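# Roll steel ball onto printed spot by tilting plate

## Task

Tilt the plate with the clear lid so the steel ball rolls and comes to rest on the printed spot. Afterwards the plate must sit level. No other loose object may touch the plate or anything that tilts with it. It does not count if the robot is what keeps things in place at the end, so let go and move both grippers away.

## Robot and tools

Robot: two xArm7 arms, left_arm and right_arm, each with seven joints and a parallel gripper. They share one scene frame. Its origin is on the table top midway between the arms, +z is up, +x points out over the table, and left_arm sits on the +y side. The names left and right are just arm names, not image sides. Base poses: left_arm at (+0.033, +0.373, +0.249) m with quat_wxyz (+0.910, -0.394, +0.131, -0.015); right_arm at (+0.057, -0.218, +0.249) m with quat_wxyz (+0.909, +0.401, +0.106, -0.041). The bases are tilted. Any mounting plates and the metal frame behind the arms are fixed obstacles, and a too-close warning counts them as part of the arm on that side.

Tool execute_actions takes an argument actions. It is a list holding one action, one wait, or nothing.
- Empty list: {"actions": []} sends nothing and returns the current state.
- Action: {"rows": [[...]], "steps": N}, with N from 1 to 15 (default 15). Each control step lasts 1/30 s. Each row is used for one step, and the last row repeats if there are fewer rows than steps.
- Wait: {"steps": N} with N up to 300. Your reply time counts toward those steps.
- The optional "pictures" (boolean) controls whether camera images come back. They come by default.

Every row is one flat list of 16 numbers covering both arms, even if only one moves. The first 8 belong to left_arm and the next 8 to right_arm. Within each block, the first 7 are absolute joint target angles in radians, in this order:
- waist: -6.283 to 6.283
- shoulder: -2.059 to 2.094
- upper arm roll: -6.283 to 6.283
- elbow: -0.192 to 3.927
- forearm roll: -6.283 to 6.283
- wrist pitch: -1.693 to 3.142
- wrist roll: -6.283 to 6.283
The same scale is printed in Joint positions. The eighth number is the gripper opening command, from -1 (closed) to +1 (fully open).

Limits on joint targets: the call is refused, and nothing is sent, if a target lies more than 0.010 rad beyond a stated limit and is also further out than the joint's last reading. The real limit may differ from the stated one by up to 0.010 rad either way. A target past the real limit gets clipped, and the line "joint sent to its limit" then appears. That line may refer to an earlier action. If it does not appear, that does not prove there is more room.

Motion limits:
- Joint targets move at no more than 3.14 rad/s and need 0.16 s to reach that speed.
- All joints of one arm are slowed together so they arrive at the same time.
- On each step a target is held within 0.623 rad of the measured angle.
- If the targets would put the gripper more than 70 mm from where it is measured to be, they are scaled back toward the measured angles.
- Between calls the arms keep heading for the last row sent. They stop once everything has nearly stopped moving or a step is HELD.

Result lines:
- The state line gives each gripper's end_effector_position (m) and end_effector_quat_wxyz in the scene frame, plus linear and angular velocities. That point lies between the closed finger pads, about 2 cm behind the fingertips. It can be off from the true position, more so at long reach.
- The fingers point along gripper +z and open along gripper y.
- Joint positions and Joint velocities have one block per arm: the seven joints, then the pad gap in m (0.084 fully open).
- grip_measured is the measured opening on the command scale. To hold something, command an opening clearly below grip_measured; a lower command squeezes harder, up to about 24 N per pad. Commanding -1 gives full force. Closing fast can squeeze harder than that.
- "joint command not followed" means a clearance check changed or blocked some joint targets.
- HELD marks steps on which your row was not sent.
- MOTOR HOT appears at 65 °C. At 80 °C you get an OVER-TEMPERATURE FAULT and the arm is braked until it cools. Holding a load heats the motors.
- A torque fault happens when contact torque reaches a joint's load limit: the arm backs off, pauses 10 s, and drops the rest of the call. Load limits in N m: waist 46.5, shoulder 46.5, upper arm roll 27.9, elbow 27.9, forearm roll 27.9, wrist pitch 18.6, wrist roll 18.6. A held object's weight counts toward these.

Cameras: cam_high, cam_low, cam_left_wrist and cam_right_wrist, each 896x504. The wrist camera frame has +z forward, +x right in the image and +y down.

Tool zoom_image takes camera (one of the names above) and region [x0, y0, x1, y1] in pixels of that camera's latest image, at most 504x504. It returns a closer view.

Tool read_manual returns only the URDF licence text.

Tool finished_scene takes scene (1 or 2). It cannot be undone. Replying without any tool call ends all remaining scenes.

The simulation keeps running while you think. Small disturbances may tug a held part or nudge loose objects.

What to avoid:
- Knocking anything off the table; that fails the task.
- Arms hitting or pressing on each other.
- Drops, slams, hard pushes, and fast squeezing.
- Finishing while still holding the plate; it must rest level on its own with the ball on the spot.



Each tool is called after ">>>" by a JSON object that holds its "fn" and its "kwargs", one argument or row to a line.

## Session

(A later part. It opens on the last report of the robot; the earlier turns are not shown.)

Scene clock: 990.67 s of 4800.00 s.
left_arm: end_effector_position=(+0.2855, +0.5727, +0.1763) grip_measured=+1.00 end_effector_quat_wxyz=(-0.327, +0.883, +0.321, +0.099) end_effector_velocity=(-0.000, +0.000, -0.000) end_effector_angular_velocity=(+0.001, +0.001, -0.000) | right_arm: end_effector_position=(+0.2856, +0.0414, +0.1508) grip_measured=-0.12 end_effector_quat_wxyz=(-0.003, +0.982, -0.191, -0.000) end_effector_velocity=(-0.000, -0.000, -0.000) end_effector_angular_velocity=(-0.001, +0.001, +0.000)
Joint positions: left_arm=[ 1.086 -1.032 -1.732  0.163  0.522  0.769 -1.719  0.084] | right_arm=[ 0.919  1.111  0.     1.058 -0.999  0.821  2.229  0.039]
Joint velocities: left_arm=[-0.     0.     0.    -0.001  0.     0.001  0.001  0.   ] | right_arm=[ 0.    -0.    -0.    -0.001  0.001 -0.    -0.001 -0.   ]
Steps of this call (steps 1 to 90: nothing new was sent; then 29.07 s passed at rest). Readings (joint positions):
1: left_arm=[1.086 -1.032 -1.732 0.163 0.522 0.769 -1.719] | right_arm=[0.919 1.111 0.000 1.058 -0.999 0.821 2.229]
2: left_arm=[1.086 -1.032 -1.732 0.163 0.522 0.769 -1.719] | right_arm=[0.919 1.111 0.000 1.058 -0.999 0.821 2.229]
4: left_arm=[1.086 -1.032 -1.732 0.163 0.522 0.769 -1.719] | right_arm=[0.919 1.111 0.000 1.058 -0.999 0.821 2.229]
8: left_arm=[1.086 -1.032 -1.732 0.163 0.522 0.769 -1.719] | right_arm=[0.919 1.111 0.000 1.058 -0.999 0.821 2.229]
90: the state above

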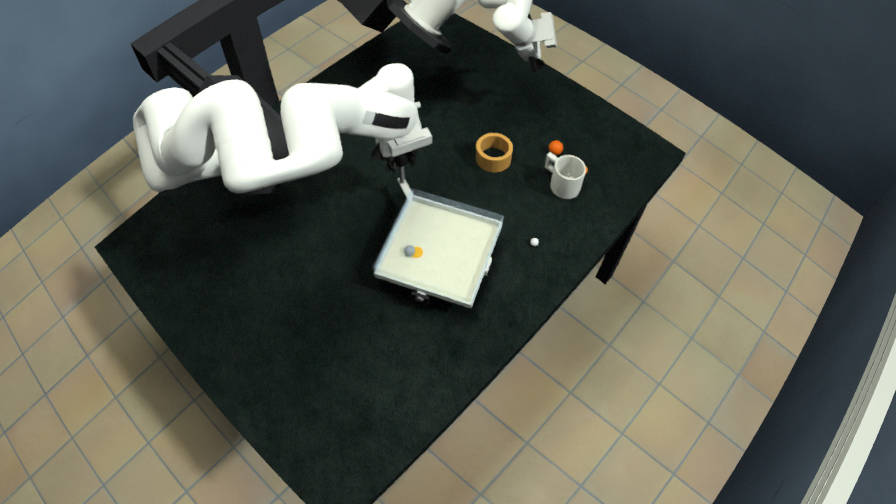

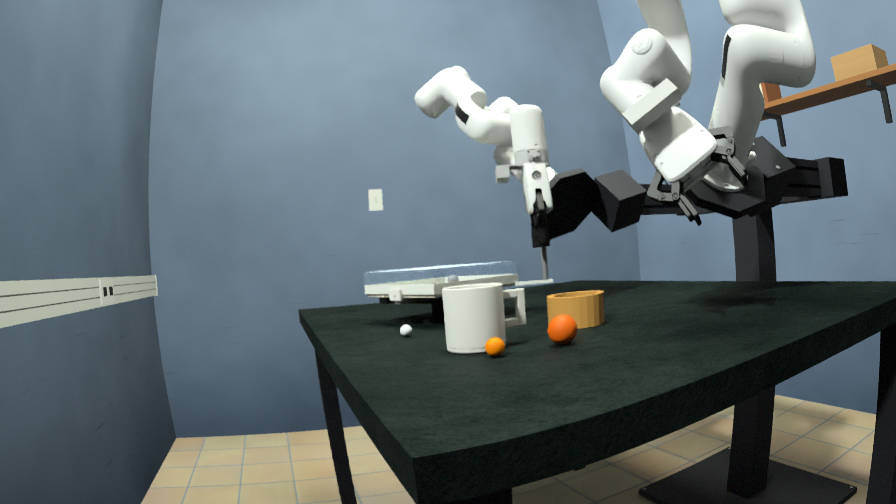

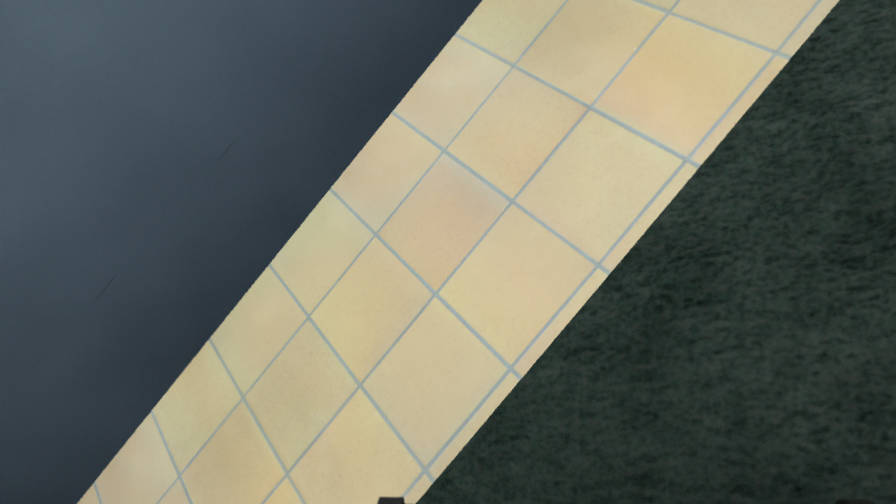

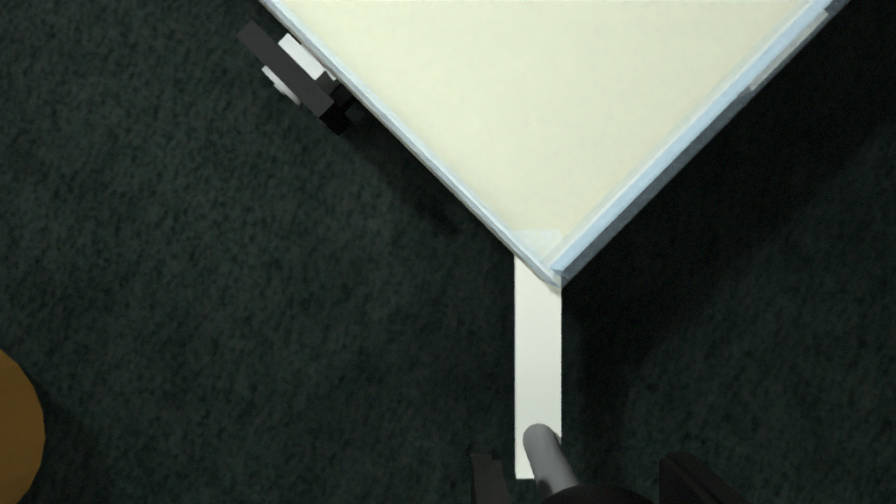

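Stationary. Apply the correction pulse.

>>> {"fn": "execute_actions", "kwargs": {
  "actions": [
    {"rows": [[1.086,-1.032,-1.732,0.163,0.522,0.769,-1.719,1, 0.9320,1.1307,0.0,1.0975,-0.9429,0.8585,2.1890,-0.2],[1.086,-1.032,-1.732,0.163,0.522,0.769,-1.719,1, 0.9320,1.1307,0.0,1.0975,-0.9429,0.8585,2.1890,-0.2],[1.086,-1.032,-1.732,0.163,0.522,0.769,-1.719,1, 0.9320,1.1307,0.0,1.0975,-0.9429,0.8585,2.1890,-0.2],[1.086,-1.032,-1.732,0.163,0.522,0.769,-1.719,1, 0.9320,1.1307,0.0,1.0975,-0.9429,0.8585,2.1890,-0.2],[1.086,-1.032,-1.732,0.163,0.522,0.769,-1.719,1, 0.9320,1.1307,0.0,1.0975,-0.9429,0.8585,2.1890,-0.2],[1.086,-1.032,-1.732,0.163,0.522,0.769,-1.719,1, 0.9320,1.1307,0.0,1.0975,-0.9429,0.8585,2.1890,-0.2],[1.086,-1.032,-1.732,0.163,0.522,0.769,-1.719,1, 0.9320,1.1307,0.0,1.0975,-0.9429,0.8585,2.1890,-0.2],[1.086,-1.032,-1.732,0.163,0.522,0.769,-1.719,1, 0.9320,1.1307,0.0,1.0975,-0.9429,0.8585,2.1890,-0.2],[1.086,-1.032,-1.732,0.163,0.522,0.769,-1.719,1, 0.9320,1.1307,0.0,1.0975,-0.9429,0.8585,2.1890,-0.2],[1.086,-1.032,-1.732,0.163,0.522,0.769,-1.719,1, 0.9050,1.0907,0.0,1.0191,-1.0543,0.7833,2.2698,-0.2],[1.086,-1.032,-1.732,0.163,0.522,0.769,-1.719,1, 0.9050,1.0907,0.0,1.0191,-1.0543,0.7833,2.2698,-0.2],[1.086,-1.032,-1.732,0.163,0.522,0.769,-1.719,1, 0.9050,1.0907,0.0,1.0191,-1.0543,0.7833,2.2698,-0.2],[1.086,-1.032,-1.732,0.163,0.522,0.769,-1.719,1, 0.9050,1.0907,0.0,1.0191,-1.0543,0.7833,2.2698,-0.2],[1.086,-1.032,-1.732,0.163,0.522,0.769,-1.719,1, 0.9050,1.0907,0.0,1.0191,-1.0543,0.7833,2.2698,-0.2],[1.086,-1.032,-1.732,0.163,0.522,0.769,-1.719,1, 0.9185,1.1107,0.0,1.0583,-0.9986,0.8209,2.2294,-0.2]], "steps": 15}
  ],
  "pictures": false
}}

>>> {"fn": "execute_actions", "kwargs": {
  "actions": [
    {"steps": 75}
  ]
}}

>>> {"fn": "zoom_image", "kwargs": {
  "camera": "cam_high",
  "region": [360, 170, 520, 320]
}}

Scene clock: 1019.77 s of 4800.00 s.
left_arm: end_effector_position=(+0.2855, +0.5727, +0.1763) grip_measured=+1.00 end_effector_quat_wxyz=(-0.327, +0.883, +0.321, +0.099) end_effector_velocity=(+0.000, +0.000, +0.000) end_effector_angular_velocity=(+0.000, -0.001, -0.000) | right_arm: end_effector_position=(+0.2849, +0.0404, +0.1503) grip_measured=-0.12 end_effector_quat_wxyz=(-0.008, +0.982, -0.191, +0.001) end_effector_velocity=(-0.016, -0.025, -0.013) end_effector_angular_velocity=(+0.224, -0.064, +0.005)
Joint positions: left_arm=[ 1.086 -1.032 -1.732  0.163  0.522  0.769 -1.719  0.084] | right_arm=[ 0.914  1.104 -0.     1.046 -1.016  0.809  2.242  0.039]
Joint velocities: left_arm=[-0.001 -0.     0.    -0.     0.    -0.     0.     0.   ] | right_arm=[-0.108 -0.15  -0.009 -0.292 -0.399 -0.273  0.279 -0.   ]
Steps of this call (steps 1 to 90: nothing new was sent; then 25.60 s passed at rest; steps 91 to 105: all 15 steps of this action). Readings (joint positions):
91: left_arm=[1.086 -1.032 -1.732 0.163 0.522 0.769 -1.719] | right_arm=[0.919 1.111 0.000 1.058 -0.998 0.821 2.229]
92: left_arm=[1.086 -1.032 -1.732 0.163 0.522 0.769 -1.719] | right_arm=[0.919 1.112 0.000 1.061 -0.994 0.824 2.226]
94: left_arm=[1.086 -1.032 -1.732 0.163 0.522 0.769 -1.719] | right_arm=[0.924 1.119 -0.000 1.074 -0.974 0.837 2.212]
98: left_arm=[1.086 -1.032 -1.732 0.163 0.522 0.769 -1.719] | right_arm=[0.930 1.128 -0.000 1.092 -0.951 0.854 2.195]
105: the state above

Scene clock: 1022.27 s of 4800.00 s.
left_arm: end_effector_position=(+0.2855, +0.5727, +0.1763) grip_measured=+1.00 end_effector_quat_wxyz=(-0.327, +0.883, +0.321, +0.099) end_effector_velocity=(-0.000, +0.000, +0.000) end_effector_angular_velocity=(-0.000, +0.001, +0.001) | right_arm: end_effector_position=(+0.2856, +0.0414, +0.1508) grip_measured=-0.12 end_effector_quat_wxyz=(-0.003, +0.982, -0.191, -0.000) end_effector_velocity=(+0.000, -0.000, +0.000) end_effector_angular_velocity=(-0.000, -0.002, +0.001)
Joint positions: left_arm=[ 1.086 -1.032 -1.732  0.163  0.522  0.769 -1.719  0.084] | right_arm=[ 0.919  1.111  0.     1.058 -0.999  0.821  2.229  0.039]
Joint velocities: left_arm=[-0.     0.001  0.001  0.    -0.     0.001  0.001  0.   ] | right_arm=[ 0.    -0.    -0.    -0.    -0.002  0.001  0.    -0.   ]
Steps of this call (steps 1 to 30: the robot went on to your last target; steps 31 to 75: nothing new was sent). Readings (joint positions):
1: left_arm=[1.086 -1.032 -1.732 0.163 0.522 0.769 -1.719] | right_arm=[0.912 1.101 -0.000 1.039 -1.025 0.803 2.248]
2: left_arm=[1.086 -1.032 -1.732 0.163 0.522 0.769 -1.719] | right_arm=[0.912 1.101 -0.000 1.040 -1.024 0.804 2.247]
4: left_arm=[1.086 -1.032 -1.732 0.163 0.522 0.769 -1.719] | right_arm=[0.915 1.105 -0.000 1.048 -1.013 0.811 2.240]
8: left_arm=[1.086 -1.032 -1.732 0.163 0.522 0.769 -1.719] | right_arm=[0.918 1.110 -0.000 1.056 -1.002 0.819 2.232]
75: the state above
All arms were judged still, so your last target was given up. Only a new action makes them travel on or press farther. Fingers that are still opening or closing keep moving.

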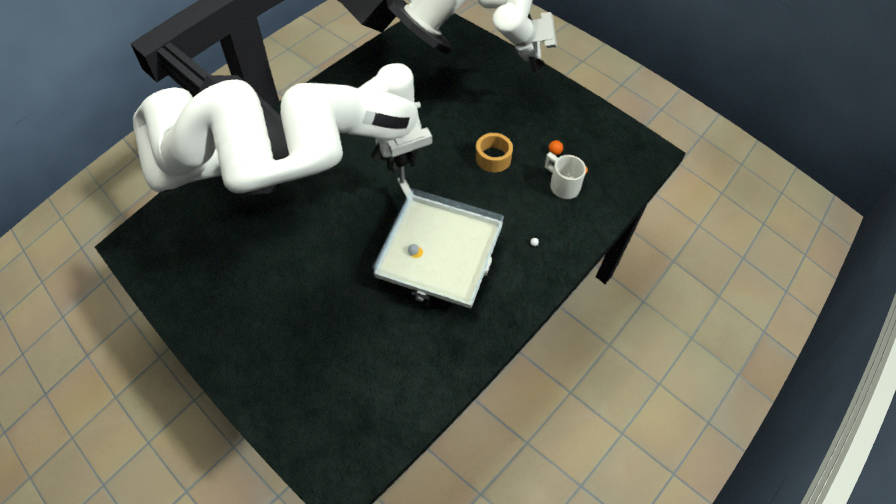

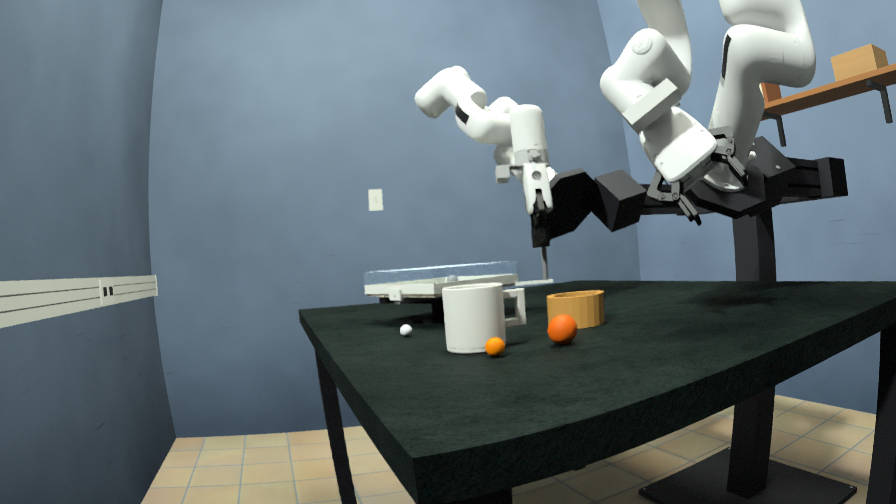

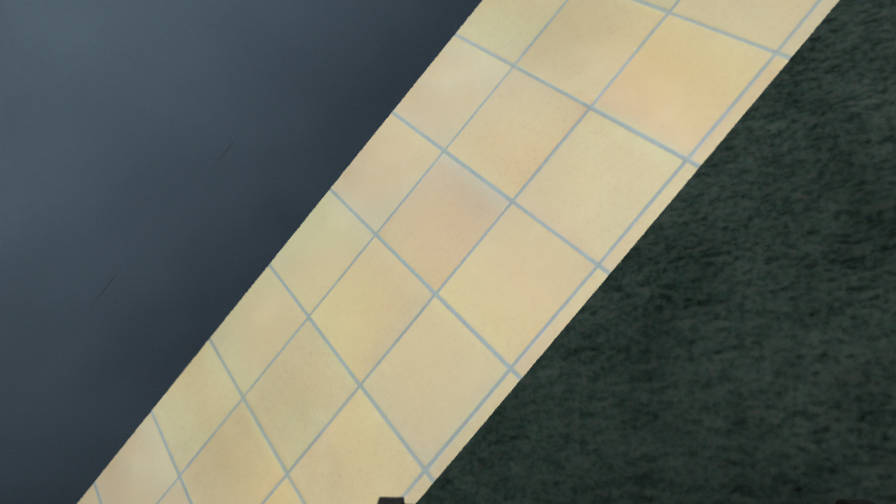

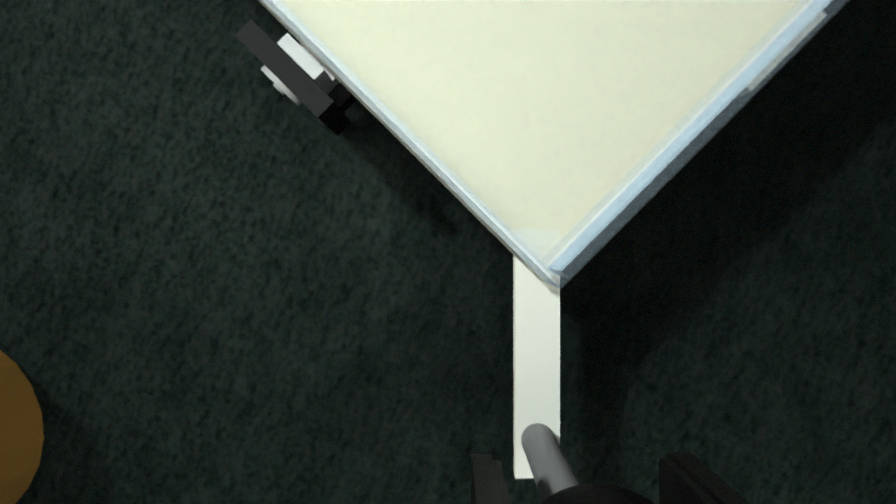

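Region (360, 170, 520, 320) of cam_high's 896x504 image, scaled by 3.150, with more detail than that image has; it fills the top 472 rows of this view, and the rest is white.

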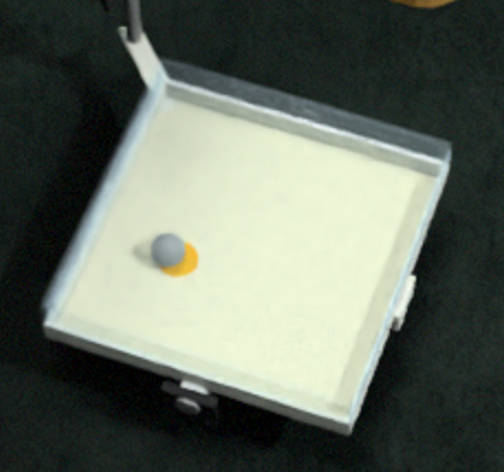

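>>> {"fn": "execute_actions", "kwargs": {
  "actions": [
    {"rows": [[1.086,-1.032,-1.732,0.163,0.522,0.769,-1.719,1, 0.9327,1.1137,0.0,1.0840,-0.9477,0.8524,2.1906,-0.2],[1.086,-1.032,-1.732,0.163,0.522,0.769,-1.719,1, 0.9327,1.1137,0.0,1.0840,-0.9477,0.8524,2.1906,-0.2],[1.086,-1.032,-1.732,0.163,0.522,0.769,-1.719,1, 0.9327,1.1137,0.0,1.0840,-0.9477,0.8524,2.1906,-0.2],[1.086,-1.032,-1.732,0.163,0.522,0.769,-1.719,1, 0.9327,1.1137,0.0,1.0840,-0.9477,0.8524,2.1906,-0.2],[1.086,-1.032,-1.732,0.163,0.522,0.769,-1.719,1, 0.9327,1.1137,0.0,1.0840,-0.9477,0.8524,2.1906,-0.2],[1.086,-1.032,-1.732,0.163,0.522,0.769,-1.719,1, 0.9327,1.1137,0.0,1.0840,-0.9477,0.8524,2.1906,-0.2],[1.086,-1.032,-1.732,0.163,0.522,0.769,-1.719,1, 0.9327,1.1137,0.0,1.0840,-0.9477,0.8524,2.1906,-0.2],[1.086,-1.032,-1.732,0.163,0.522,0.769,-1.719,1, 0.9327,1.1137,0.0,1.0840,-0.9477,0.8524,2.1906,-0.2],[1.086,-1.032,-1.732,0.163,0.522,0.769,-1.719,1, 0.9043,1.1077,0.0,1.0326,-1.0495,0.7894,2.2682,-0.2],[1.086,-1.032,-1.732,0.163,0.522,0.769,-1.719,1, 0.9043,1.1077,0.0,1.0326,-1.0495,0.7894,2.2682,-0.2],[1.086,-1.032,-1.732,0.163,0.522,0.769,-1.719,1, 0.9043,1.1077,0.0,1.0326,-1.0495,0.7894,2.2682,-0.2],[1.086,-1.032,-1.732,0.163,0.522,0.769,-1.719,1, 0.9043,1.1077,0.0,1.0326,-1.0495,0.7894,2.2682,-0.2],[1.086,-1.032,-1.732,0.163,0.522,0.769,-1.719,1, 0.9043,1.1077,0.0,1.0326,-1.0495,0.7894,2.2682,-0.2],[1.086,-1.032,-1.732,0.163,0.522,0.769,-1.719,1, 0.9185,1.1107,0.0,1.0583,-0.9986,0.8209,2.2294,-0.2]], "steps": 15}
  ],
  "pictures": false
}}

>>> {"fn": "execute_actions", "kwargs": {
  "actions": [
    {"steps": 75}
  ]
}}

>>> {"fn": "zoom_image", "kwargs": {
  "camera": "cam_high",
  "region": [360, 170, 520, 320]
}}

Scene clock: 1057.20 s of 4800.00 s.
left_arm: end_effector_position=(+0.2855, +0.5727, +0.1763) grip_measured=+1.00 end_effector_quat_wxyz=(-0.327, +0.883, +0.321, +0.099) end_effector_velocity=(-0.000, +0.000, -0.000) end_effector_angular_velocity=(-0.001, +0.000, +0.000) | right_arm: end_effector_position=(+0.2841, +0.0408, +0.1481) grip_measured=-0.12 end_effector_quat_wxyz=(-0.009, +0.982, -0.191, +0.000) end_effector_velocity=(-0.008, -0.006, -0.015) end_effector_angular_velocity=(+0.024, +0.007, +0.005)
Joint positions: left_arm=[ 1.086 -1.032 -1.732  0.163  0.522  0.769 -1.719  0.084] | right_arm=[ 0.911  1.109 -0.     1.046 -1.023  0.805  2.247  0.039]
Joint velocities: left_arm=[-0.    -0.     0.001 -0.    -0.    -0.001  0.001  0.   ] | right_arm=[-0.031  0.003 -0.006 -0.041 -0.068 -0.052  0.045 -0.   ]
Steps of this call (steps 1 to 90: nothing new was sent; then 31.43 s passed at rest; steps 91 to 105: all 15 steps of this action). Readings (joint positions):
91: left_arm=[1.086 -1.032 -1.732 0.163 0.522 0.769 -1.719] | right_arm=[0.919 1.111 -0.000 1.058 -0.998 0.821 2.229]
92: left_arm=[1.086 -1.032 -1.732 0.163 0.522 0.769 -1.719] | right_arm=[0.919 1.111 -0.000 1.060 -0.994 0.823 2.226]
94: left_arm=[1.086 -1.032 -1.732 0.163 0.522 0.769 -1.719] | right_arm=[0.925 1.112 0.000 1.070 -0.976 0.834 2.212]
98: left_arm=[1.086 -1.032 -1.732 0.163 0.522 0.769 -1.719] | right_arm=[0.931 1.113 0.000 1.081 -0.955 0.848 2.196]
105: the state above

Scene clock: 1059.70 s of 4800.00 s.
left_arm: end_effector_position=(+0.2855, +0.5727, +0.1763) grip_measured=+1.00 end_effector_quat_wxyz=(-0.327, +0.883, +0.321, +0.099) end_effector_velocity=(+0.000, -0.000, -0.000) end_effector_angular_velocity=(-0.000, -0.000, +0.000) | right_arm: end_effector_position=(+0.2856, +0.0414, +0.1508) grip_measured=-0.12 end_effector_quat_wxyz=(-0.003, +0.982, -0.191, -0.000) end_effector_velocity=(+0.001, -0.000, -0.000) end_effector_angular_velocity=(-0.000, -0.001, +0.001)
Joint positions: left_arm=[ 1.086 -1.032 -1.732  0.163  0.522  0.769 -1.719  0.084] | right_arm=[ 0.919  1.111  0.     1.058 -0.999  0.821  2.229  0.039]
Joint velocities: left_arm=[ 0.     0.    -0.001  0.    -0.     0.    -0.     0.   ] | right_arm=[-0.     0.    -0.001  0.001 -0.002  0.    -0.    -0.   ]
Steps of this call (steps 1 to 30: the robot went on to your last target; steps 31 to 75: nothing new was sent). Readings (joint positions):
1: left_arm=[1.086 -1.032 -1.732 0.163 0.522 0.769 -1.719] | right_arm=[0.911 1.110 -0.000 1.047 -1.022 0.806 2.246]
2: left_arm=[1.086 -1.032 -1.732 0.163 0.522 0.769 -1.719] | right_arm=[0.913 1.110 -0.000 1.049 -1.017 0.809 2.243]
4: left_arm=[1.086 -1.032 -1.732 0.163 0.522 0.769 -1.719] | right_arm=[0.916 1.110 -0.000 1.054 -1.008 0.815 2.237]
8: left_arm=[1.086 -1.032 -1.732 0.163 0.522 0.769 -1.719] | right_arm=[0.918 1.111 -0.000 1.057 -1.001 0.820 2.231]
75: the state above
All arms were judged still, so your last target was given up. Only a new action makes them travel on or press farther. Fingers that are still opening or closing keep moving.

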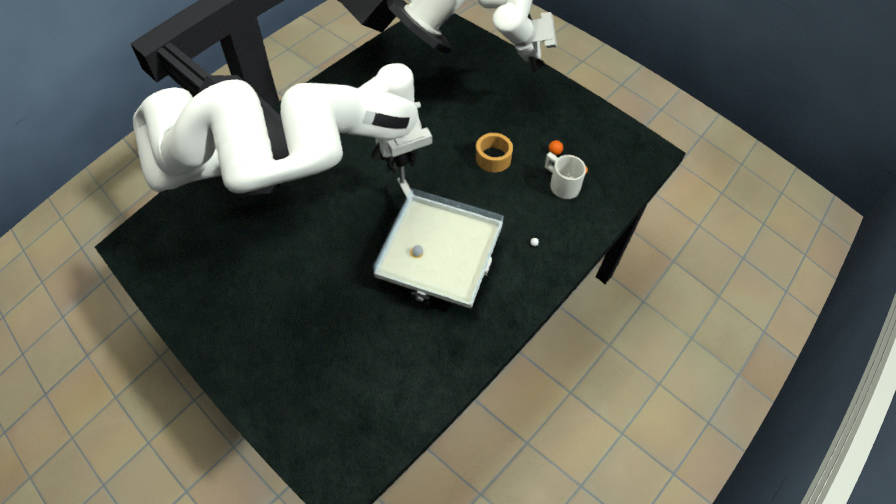

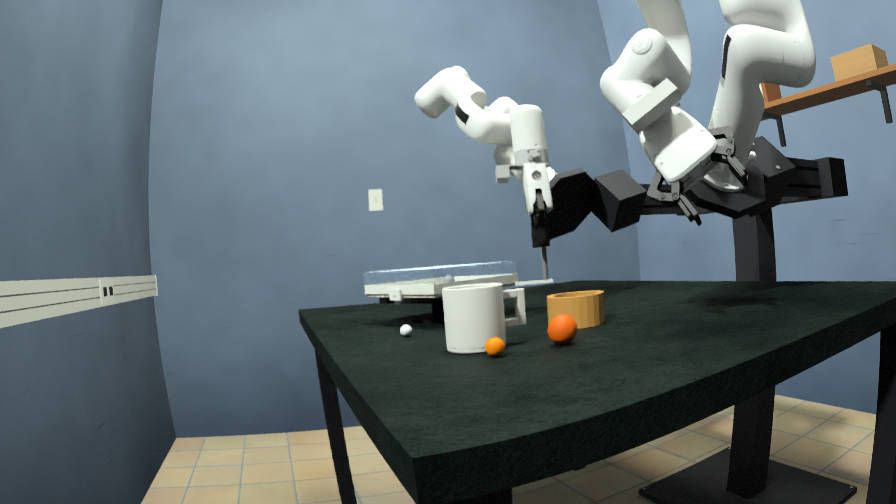

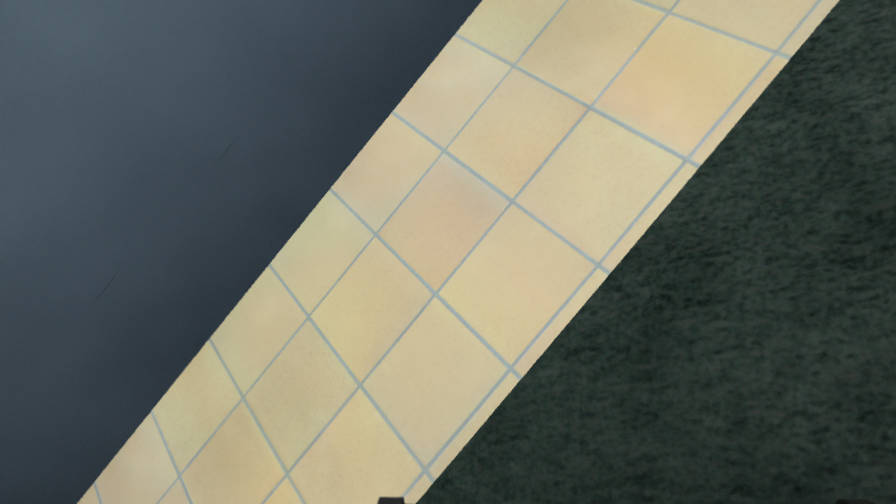

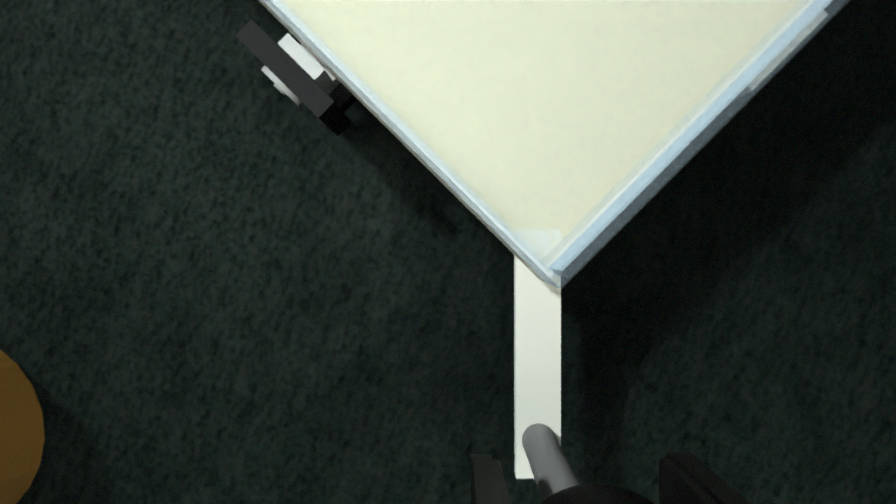

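Region (360, 170, 520, 320) of cam_high's 896x504 image, scaled by 3.150, with more detail than that image has; it fills the top 472 rows of this view, and the rest is white.

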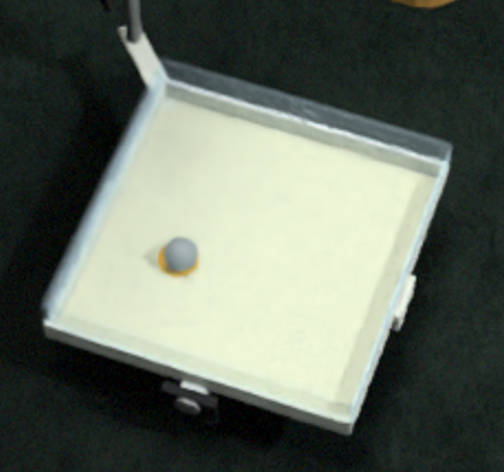

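>>> {"fn": "execute_actions", "kwargs": {
  "actions": [
    {"rows": [[1.086,-1.032,-1.732,0.163,0.522,0.769,-1.719,1, 0.9185,1.1107,0.0,1.0583,-0.9986,0.8209,2.2294,-0.17],[1.086,-1.032,-1.732,0.163,0.522,0.769,-1.719,1, 0.9185,1.1107,0.0,1.0583,-0.9986,0.8209,2.2294,-0.14],[1.086,-1.032,-1.732,0.163,0.522,0.769,-1.719,1, 0.9185,1.1107,0.0,1.0583,-0.9986,0.8209,2.2294,-0.12],[1.086,-1.032,-1.732,0.163,0.522,0.769,-1.719,1, 0.9185,1.1107,0.0,1.0583,-0.9986,0.8209,2.2294,-0.10],[1.086,-1.032,-1.732,0.163,0.522,0.769,-1.719,1, 0.9185,1.1107,0.0,1.0583,-0.9986,0.8209,2.2294,-0.08],[1.086,-1.032,-1.732,0.163,0.522,0.769,-1.719,1, 0.9185,1.1107,0.0,1.0583,-0.9986,0.8209,2.2294,-0.05],[1.086,-1.032,-1.732,0.163,0.522,0.769,-1.719,1, 0.9185,1.1107,0.0,1.0583,-0.9986,0.8209,2.2294,0.0],[1.086,-1.032,-1.732,0.163,0.522,0.769,-1.719,1, 0.9185,1.1107,0.0,1.0583,-0.9986,0.8209,2.2294,0.1],[1.086,-1.032,-1.732,0.163,0.522,0.769,-1.719,1, 0.9185,1.1107,0.0,1.0583,-0.9986,0.8209,2.2294,0.25],[1.086,-1.032,-1.732,0.163,0.522,0.769,-1.719,1, 0.9185,1.1107,0.0,1.0583,-0.9986,0.8209,2.2294,0.45],[1.086,-1.032,-1.732,0.163,0.522,0.769,-1.719,1, 0.9185,1.1107,0.0,1.0583,-0.9986,0.8209,2.2294,0.7],[1.086,-1.032,-1.732,0.163,0.522,0.769,-1.719,1, 0.9185,1.1107,0.0,1.0583,-0.9986,0.8209,2.2294,1.0]], "steps": 15}
  ],
  "pictures": false
}}

>>> {"fn": "execute_actions", "kwargs": {
  "actions": [
    {"steps": 60}
  ]
}}

>>> {"fn": "zoom_image", "kwargs": {
  "camera": "cam_high",
  "region": [360, 170, 520, 320]
}}

Scene clock: 1079.67 s of 4800.00 s.
left_arm: end_effector_position=(+0.2855, +0.5727, +0.1763) grip_measured=+1.00 end_effector_quat_wxyz=(-0.327, +0.883, +0.321, +0.099) end_effector_velocity=(+0.000, -0.000, +0.000) end_effector_angular_velocity=(-0.000, -0.001, -0.001) | right_arm: end_effector_position=(+0.2857, +0.0414, +0.1509) grip_measured=+0.93 end_effector_quat_wxyz=(-0.003, +0.982, -0.191, -0.000) end_effector_velocity=(-0.001, +0.001, +0.001) end_effector_angular_velocity=(+0.002, +0.000, +0.001)
Joint positions: left_arm=[ 1.086 -1.032 -1.732  0.163  0.522  0.769 -1.719  0.084] | right_arm=[ 0.919  1.111 -0.     1.058 -0.999  0.821  2.229  0.082]
Joint velocities: left_arm=[-0.     0.     0.     0.001  0.001  0.     0.    -0.   ] | right_arm=[ 0.001  0.     0.001 -0.    -0.    -0.001  0.     0.051]
Steps of this call (steps 1 to 90: nothing new was sent; then 16.47 s passed at rest; steps 91 to 105: all 15 steps of this action). Readings (joint positions):
91: left_arm=[1.086 -1.032 -1.732 0.163 0.522 0.769 -1.719] | right_arm=[0.919 1.111 0.000 1.058 -0.999 0.821 2.229]
92: left_arm=[1.086 -1.032 -1.732 0.163 0.522 0.769 -1.719] | right_arm=[0.919 1.111 0.000 1.058 -0.999 0.821 2.229]
94: left_arm=[1.086 -1.032 -1.732 0.163 0.522 0.769 -1.719] | right_arm=[0.919 1.111 0.000 1.058 -0.999 0.821 2.229]
98: left_arm=[1.086 -1.032 -1.732 0.163 0.522 0.769 -1.719] | right_arm=[0.919 1.110 -0.000 1.059 -0.999 0.821 2.229]
105: the state above

Scene clock: 1081.67 s of 4800.00 s.
left_arm: end_effector_position=(+0.2855, +0.5727, +0.1763) grip_measured=+1.00 end_effector_quat_wxyz=(-0.327, +0.883, +0.321, +0.099) end_effector_velocity=(+0.000, -0.000, -0.000) end_effector_angular_velocity=(-0.002, -0.000, -0.000) | right_arm: end_effector_position=(+0.2856, +0.0414, +0.1508) grip_measured=+1.00 end_effector_quat_wxyz=(-0.003, +0.982, -0.191, -0.000) end_effector_velocity=(+0.000, +0.000, -0.000) end_effector_angular_velocity=(-0.000, +0.000, +0.000)
Joint positions: left_arm=[ 1.086 -1.032 -1.732  0.163  0.522  0.769 -1.719  0.084] | right_arm=[ 0.918  1.111  0.     1.058 -0.999  0.821  2.229  0.084]
Joint velocities: left_arm=[-0.     0.     0.001  0.     0.    -0.001  0.001 -0.   ] | right_arm=[-0.001  0.     0.     0.    -0.     0.    -0.     0.   ]
Steps of this call (steps 1 to 15: the robot went on to your last target; steps 16 to 60: nothing new was sent). Readings (joint positions):
1: left_arm=[1.086 -1.032 -1.732 0.163 0.522 0.769 -1.719] | right_arm=[0.919 1.111 0.000 1.058 -0.999 0.821 2.229]
2: left_arm=[1.086 -1.032 -1.732 0.163 0.522 0.769 -1.719] | right_arm=[0.919 1.111 0.000 1.058 -0.999 0.821 2.229]
4: left_arm=[1.086 -1.032 -1.732 0.163 0.522 0.769 -1.719] | right_arm=[0.919 1.111 -0.000 1.058 -0.999 0.821 2.229]
8: left_arm=[1.086 -1.032 -1.732 0.163 0.522 0.769 -1.719] | right_arm=[0.918 1.111 -0.000 1.058 -0.999 0.821 2.229]
60: the state above
All arms were judged still, so your last target was given up. Only a new action makes them travel on or press farther. Fingers that are still opening or closing keep moving.

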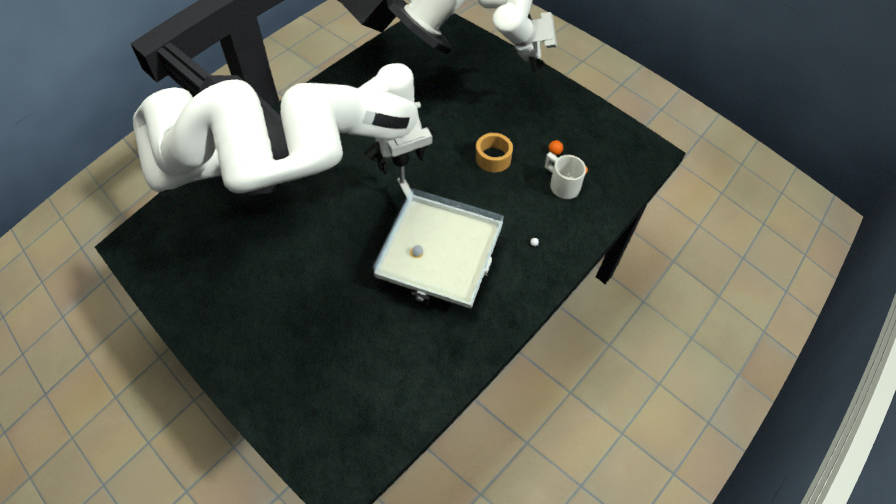

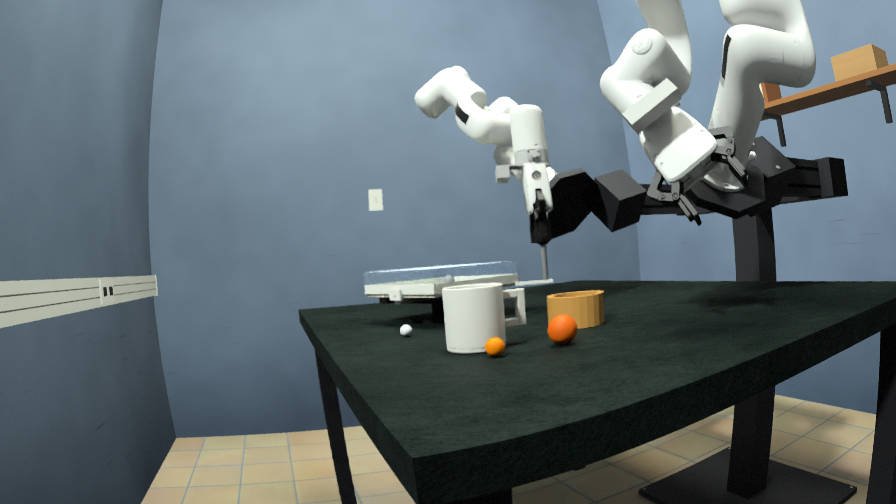

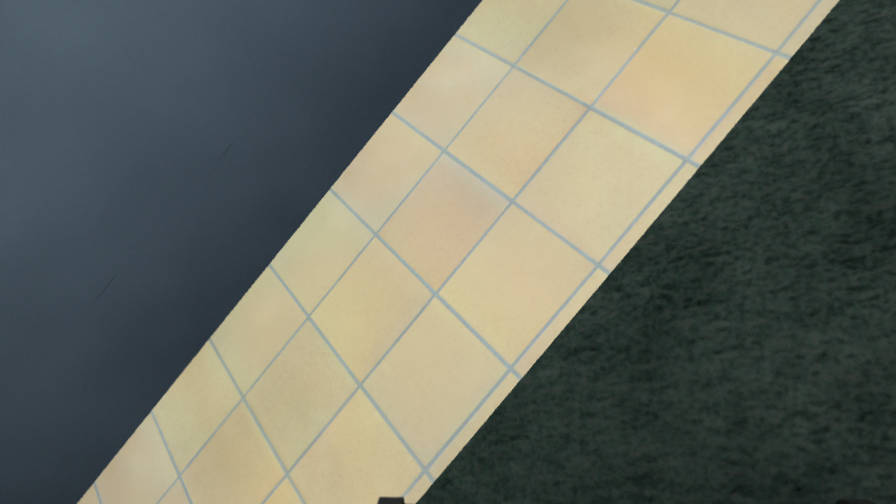

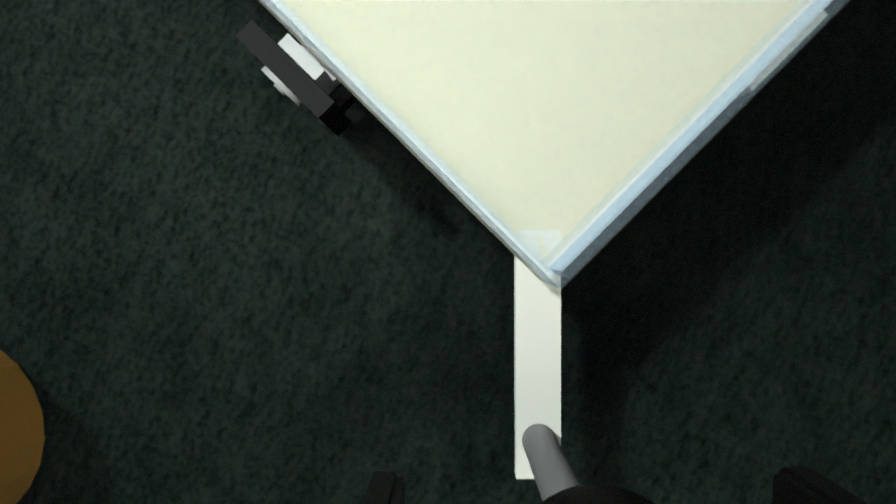

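Region (360, 170, 520, 320) of cam_high's 896x504 image, scaled by 3.150, with more detail than that image has; it fills the top 472 rows of this view, and the rest is white.

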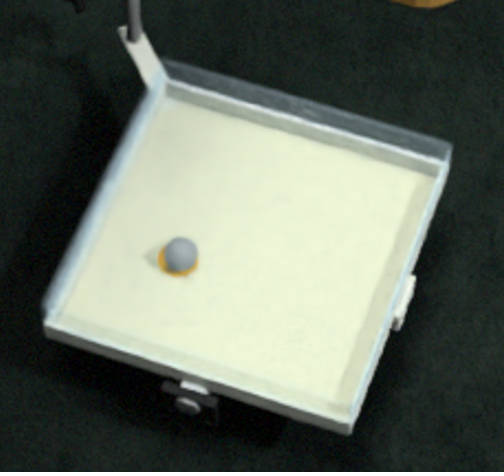

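>>> {"fn": "execute_actions", "kwargs": {
  "actions": [
    {"rows": [[1.086,-1.032,-1.732,0.163,0.522,0.769,-1.719,1, 0.96,1.065,0.0,1.058,-0.92,0.855,2.18,1],[1.086,-1.032,-1.732,0.163,0.522,0.769,-1.719,1, 0.96,1.065,0.0,1.058,-0.92,0.855,2.18,1],[1.086,-1.032,-1.732,0.163,0.522,0.769,-1.719,1, 0.96,1.065,0.0,1.058,-0.92,0.855,2.18,1],[1.086,-1.032,-1.732,0.163,0.522,0.769,-1.719,1, 1.01,1.01,0.0,1.058,-0.84,0.89,2.13,1],[1.086,-1.032,-1.732,0.163,0.522,0.769,-1.719,1, 1.01,1.01,0.0,1.058,-0.84,0.89,2.13,1],[1.086,-1.032,-1.732,0.163,0.522,0.769,-1.719,1, 1.01,1.01,0.0,1.058,-0.84,0.89,2.13,1],[1.086,-1.032,-1.732,0.163,0.522,0.769,-1.719,1, 1.065,0.959,0.0,1.059,-0.752,0.927,2.078,1],[1.086,-1.032,-1.732,0.163,0.522,0.769,-1.719,1, 1.065,0.959,0.0,1.059,-0.752,0.927,2.078,1],[1.086,-1.032,-1.732,0.163,0.522,0.769,-1.719,1, 1.065,0.959,0.0,1.059,-0.752,0.927,2.078,1],[1.086,-1.032,-1.732,0.163,0.522,0.769,-1.719,1, 1.065,0.959,0.0,1.059,-0.752,0.927,2.078,1],[1.086,-1.032,-1.732,0.163,0.522,0.769,-1.719,1, 1.12,0.93,0.0,1.10,-0.67,0.99,2.02,1],[1.086,-1.032,-1.732,0.163,0.522,0.769,-1.719,1, 1.12,0.93,0.0,1.10,-0.67,0.99,2.02,1],[1.086,-1.032,-1.732,0.163,0.522,0.769,-1.719,1, 1.169,0.901,0.0,1.142,-0.601,1.047,1.975,1]], "steps": 15}
  ],
  "pictures": false
}}

>>> {"fn": "execute_actions", "kwargs": {
  "actions": [
    {"rows": [[1.086,-1.032,-1.732,0.163,0.522,0.769,-1.719,1, 1.169,0.901,0.0,1.142,-0.601,1.047,1.975,1],[1.086,-1.032,-1.732,0.163,0.522,0.769,-1.719,1, 1.169,0.901,0.0,1.142,-0.601,1.047,1.975,1],[1.086,-1.032,-1.732,0.163,0.522,0.769,-1.719,1, 1.169,0.901,0.0,1.142,-0.601,1.047,1.975,1],[1.086,-1.032,-1.732,0.163,0.522,0.769,-1.719,1, 1.10,0.60,0.0,1.15,-0.60,1.2,1.975,1]], "steps": 15}
  ],
  "pictures": false
}}

>>> {"fn": "execute_actions", "kwargs": {
  "actions": [
    {"steps": 30}
  ]
}}

>>> {"fn": "zoom_image", "kwargs": {
  "camera": "cam_high",
  "region": [360, 170, 520, 320]
}}

Scene clock: 1112.93 s of 4800.00 s.
left_arm: end_effector_position=(+0.2855, +0.5727, +0.1763) grip_measured=+1.00 end_effector_quat_wxyz=(-0.327, +0.883, +0.321, +0.099) end_effector_velocity=(-0.000, +0.000, -0.000) end_effector_angular_velocity=(+0.000, +0.000, +0.000) | right_arm: end_effector_position=(+0.2930, +0.0439, +0.2519) grip_measured=+1.00 end_effector_quat_wxyz=(+0.004, +0.982, -0.189, +0.002) end_effector_velocity=(+0.017, +0.053, +0.341) end_effector_angular_velocity=(+0.001, -0.014, +0.039)
Joint positions: left_arm=[ 1.086 -1.032 -1.732  0.163  0.522  0.769 -1.719  0.084] | right_arm=[ 1.096  0.947 -0.001  1.087 -0.708  0.967  2.046  0.084]
Joint velocities: left_arm=[ 0.    -0.     0.    -0.001  0.    -0.001 -0.     0.   ] | right_arm=[ 0.557 -0.342 -0.01   0.393  0.823  0.604 -0.546  0.   ]
Steps of this call (steps 1 to 90: nothing new was sent; then 27.77 s passed at rest; steps 91 to 105: all 15 steps of this action). Readings (joint positions):
91: left_arm=[1.086 -1.032 -1.732 0.163 0.522 0.769 -1.719] | right_arm=[0.919 1.111 -0.000 1.058 -0.998 0.821 2.229]
92: left_arm=[1.086 -1.032 -1.732 0.163 0.522 0.769 -1.719] | right_arm=[0.920 1.109 -0.000 1.058 -0.994 0.823 2.226]
94: left_arm=[1.086 -1.032 -1.732 0.163 0.522 0.769 -1.719] | right_arm=[0.934 1.094 -0.002 1.056 -0.967 0.835 2.210]
98: left_arm=[1.086 -1.032 -1.732 0.163 0.522 0.769 -1.719] | right_arm=[0.985 1.038 0.000 1.059 -0.881 0.872 2.156]
105: the state above

Scene clock: 1113.43 s of 4800.00 s.
left_arm: end_effector_position=(+0.2855, +0.5727, +0.1763) grip_measured=+1.00 end_effector_quat_wxyz=(-0.327, +0.883, +0.321, +0.099) end_effector_velocity=(+0.000, +0.000, +0.000) end_effector_angular_velocity=(-0.000, -0.000, +0.000) | right_arm: end_effector_position=(+0.3626, +0.0040, +0.3767) grip_measured=+1.00 end_effector_quat_wxyz=(-0.036, +0.964, -0.262, +0.004) end_effector_velocity=(+0.184, -0.164, +0.232) end_effector_angular_velocity=(+0.219, -0.040, -0.454)
Joint positions: left_arm=[ 1.086 -1.032 -1.732  0.163  0.522  0.769 -1.719  0.084] | right_arm=[ 1.112  0.669 -0.     1.146 -0.605  1.162  1.978  0.084]
Joint velocities: left_arm=[ 0.    -0.     0.001  0.     0.     0.     0.001 -0.   ] | right_arm=[-0.119 -0.674 -0.005  0.051  0.043  0.35  -0.028  0.   ]
Steps of this call (steps 1 to 15: all 15 steps of this action). Readings (joint positions):
1: left_arm=[1.086 -1.032 -1.732 0.163 0.522 0.769 -1.719] | right_arm=[1.114 0.935 -0.001 1.101 -0.681 0.987 2.028]
2: left_arm=[1.086 -1.032 -1.732 0.163 0.522 0.769 -1.719] | right_arm=[1.130 0.925 0.000 1.114 -0.658 1.003 2.014]
4: left_arm=[1.086 -1.032 -1.732 0.163 0.522 0.769 -1.719] | right_arm=[1.152 0.910 0.003 1.132 -0.629 1.024 1.994]
8: left_arm=[1.086 -1.032 -1.732 0.163 0.522 0.769 -1.719] | right_arm=[1.145 0.842 0.002 1.132 -0.616 1.072 1.985]
15: the state above

Scene clock: 1114.43 s of 4800.00 s.
left_arm: end_effector_position=(+0.2855, +0.5727, +0.1763) grip_measured=+1.00 end_effector_quat_wxyz=(-0.327, +0.883, +0.321, +0.099) end_effector_velocity=(-0.000, -0.000, -0.000) end_effector_angular_velocity=(+0.000, -0.000, +0.000) | right_arm: end_effector_position=(+0.3799, -0.0143, +0.3995) grip_measured=+1.00 end_effector_quat_wxyz=(-0.045, +0.958, -0.283, +0.003) end_effector_velocity=(-0.000, -0.000, +0.000) end_effector_angular_velocity=(+0.000, +0.001, -0.000)
Joint positions: left_arm=[ 1.086 -1.032 -1.732  0.163  0.522  0.769 -1.719  0.084] | right_arm=[ 1.1    0.6    0.     1.15  -0.6    1.2    1.975  0.084]
Joint velocities: left_arm=[ 0.    -0.    -0.001 -0.    -0.001 -0.    -0.001 -0.   ] | right_arm=[ 0.    -0.     0.     0.     0.001  0.    -0.    -0.   ]
Steps of this call (steps 1 to 30: the robot went on to your last target). Readings (joint positions):
1: left_arm=[1.086 -1.032 -1.732 0.163 0.522 0.769 -1.719] | right_arm=[1.108 0.648 -0.001 1.148 -0.604 1.173 1.977]
2: left_arm=[1.086 -1.032 -1.732 0.163 0.522 0.769 -1.719] | right_arm=[1.106 0.632 -0.001 1.150 -0.603 1.181 1.977]
4: left_arm=[1.086 -1.032 -1.732 0.163 0.522 0.769 -1.719] | right_arm=[1.102 0.614 -0.001 1.152 -0.601 1.190 1.976]
8: left_arm=[1.086 -1.032 -1.732 0.163 0.522 0.769 -1.719] | right_arm=[1.101 0.605 0.000 1.148 -0.600 1.198 1.975]
30: the state above
All arms were judged still, so your last target was given up. Only a new action makes them travel on or press farther. Fingers that are still opening or closing keep moving.

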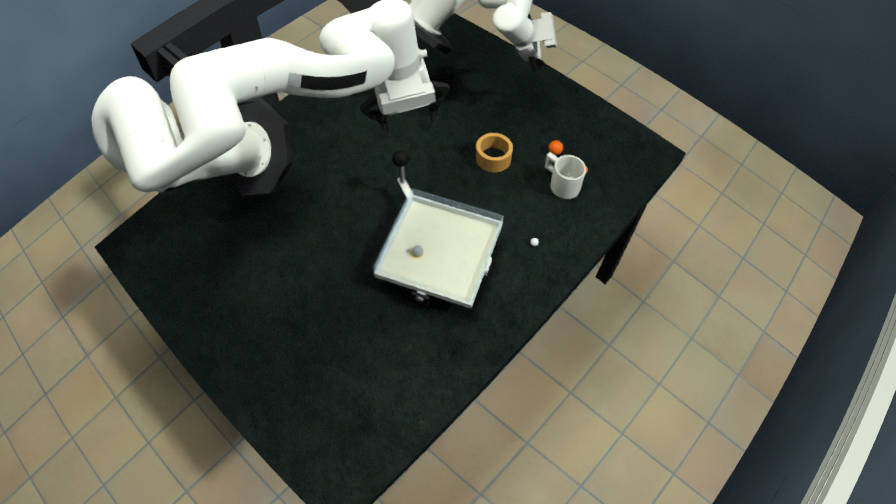

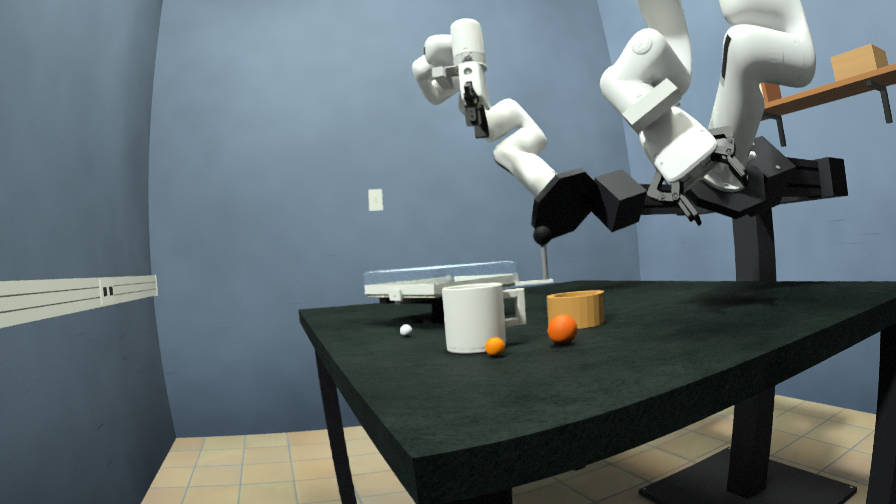

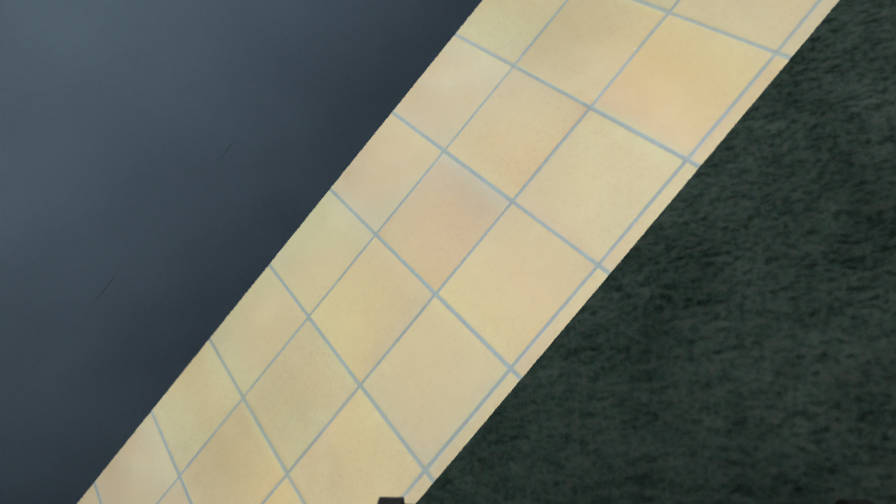

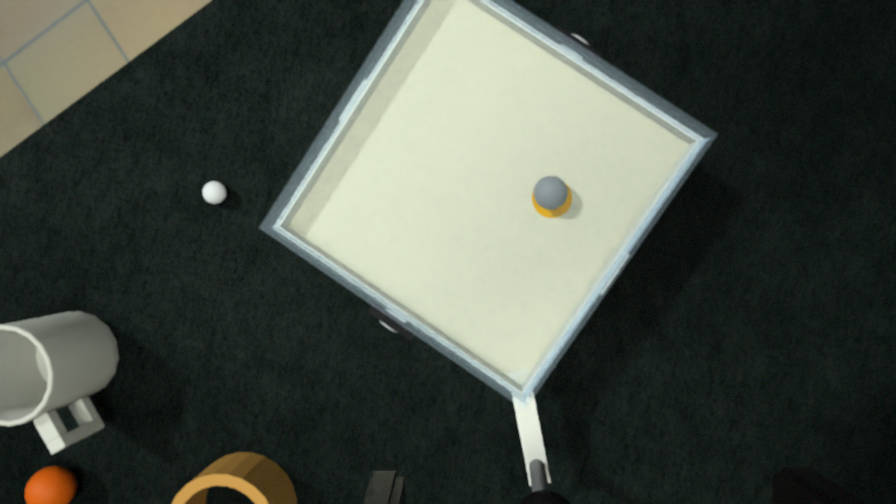

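Region (360, 170, 520, 320) of cam_high's 896x504 image, scaled by 3.150, with more detail than that image has; it fills the top 472 rows of this view, and the rest is white.

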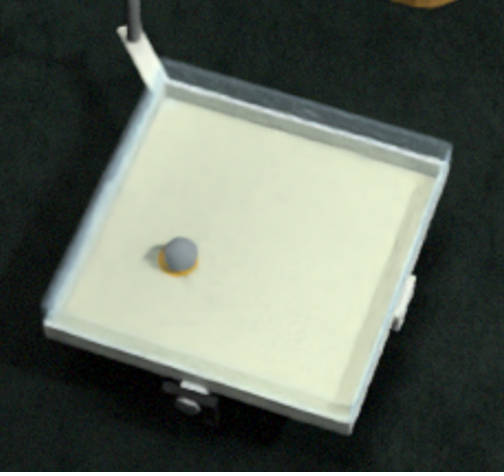

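>>> {"fn": "finished_scene", "kwargs": {
  "scene": 1
}}

The scene is finished: the task was done.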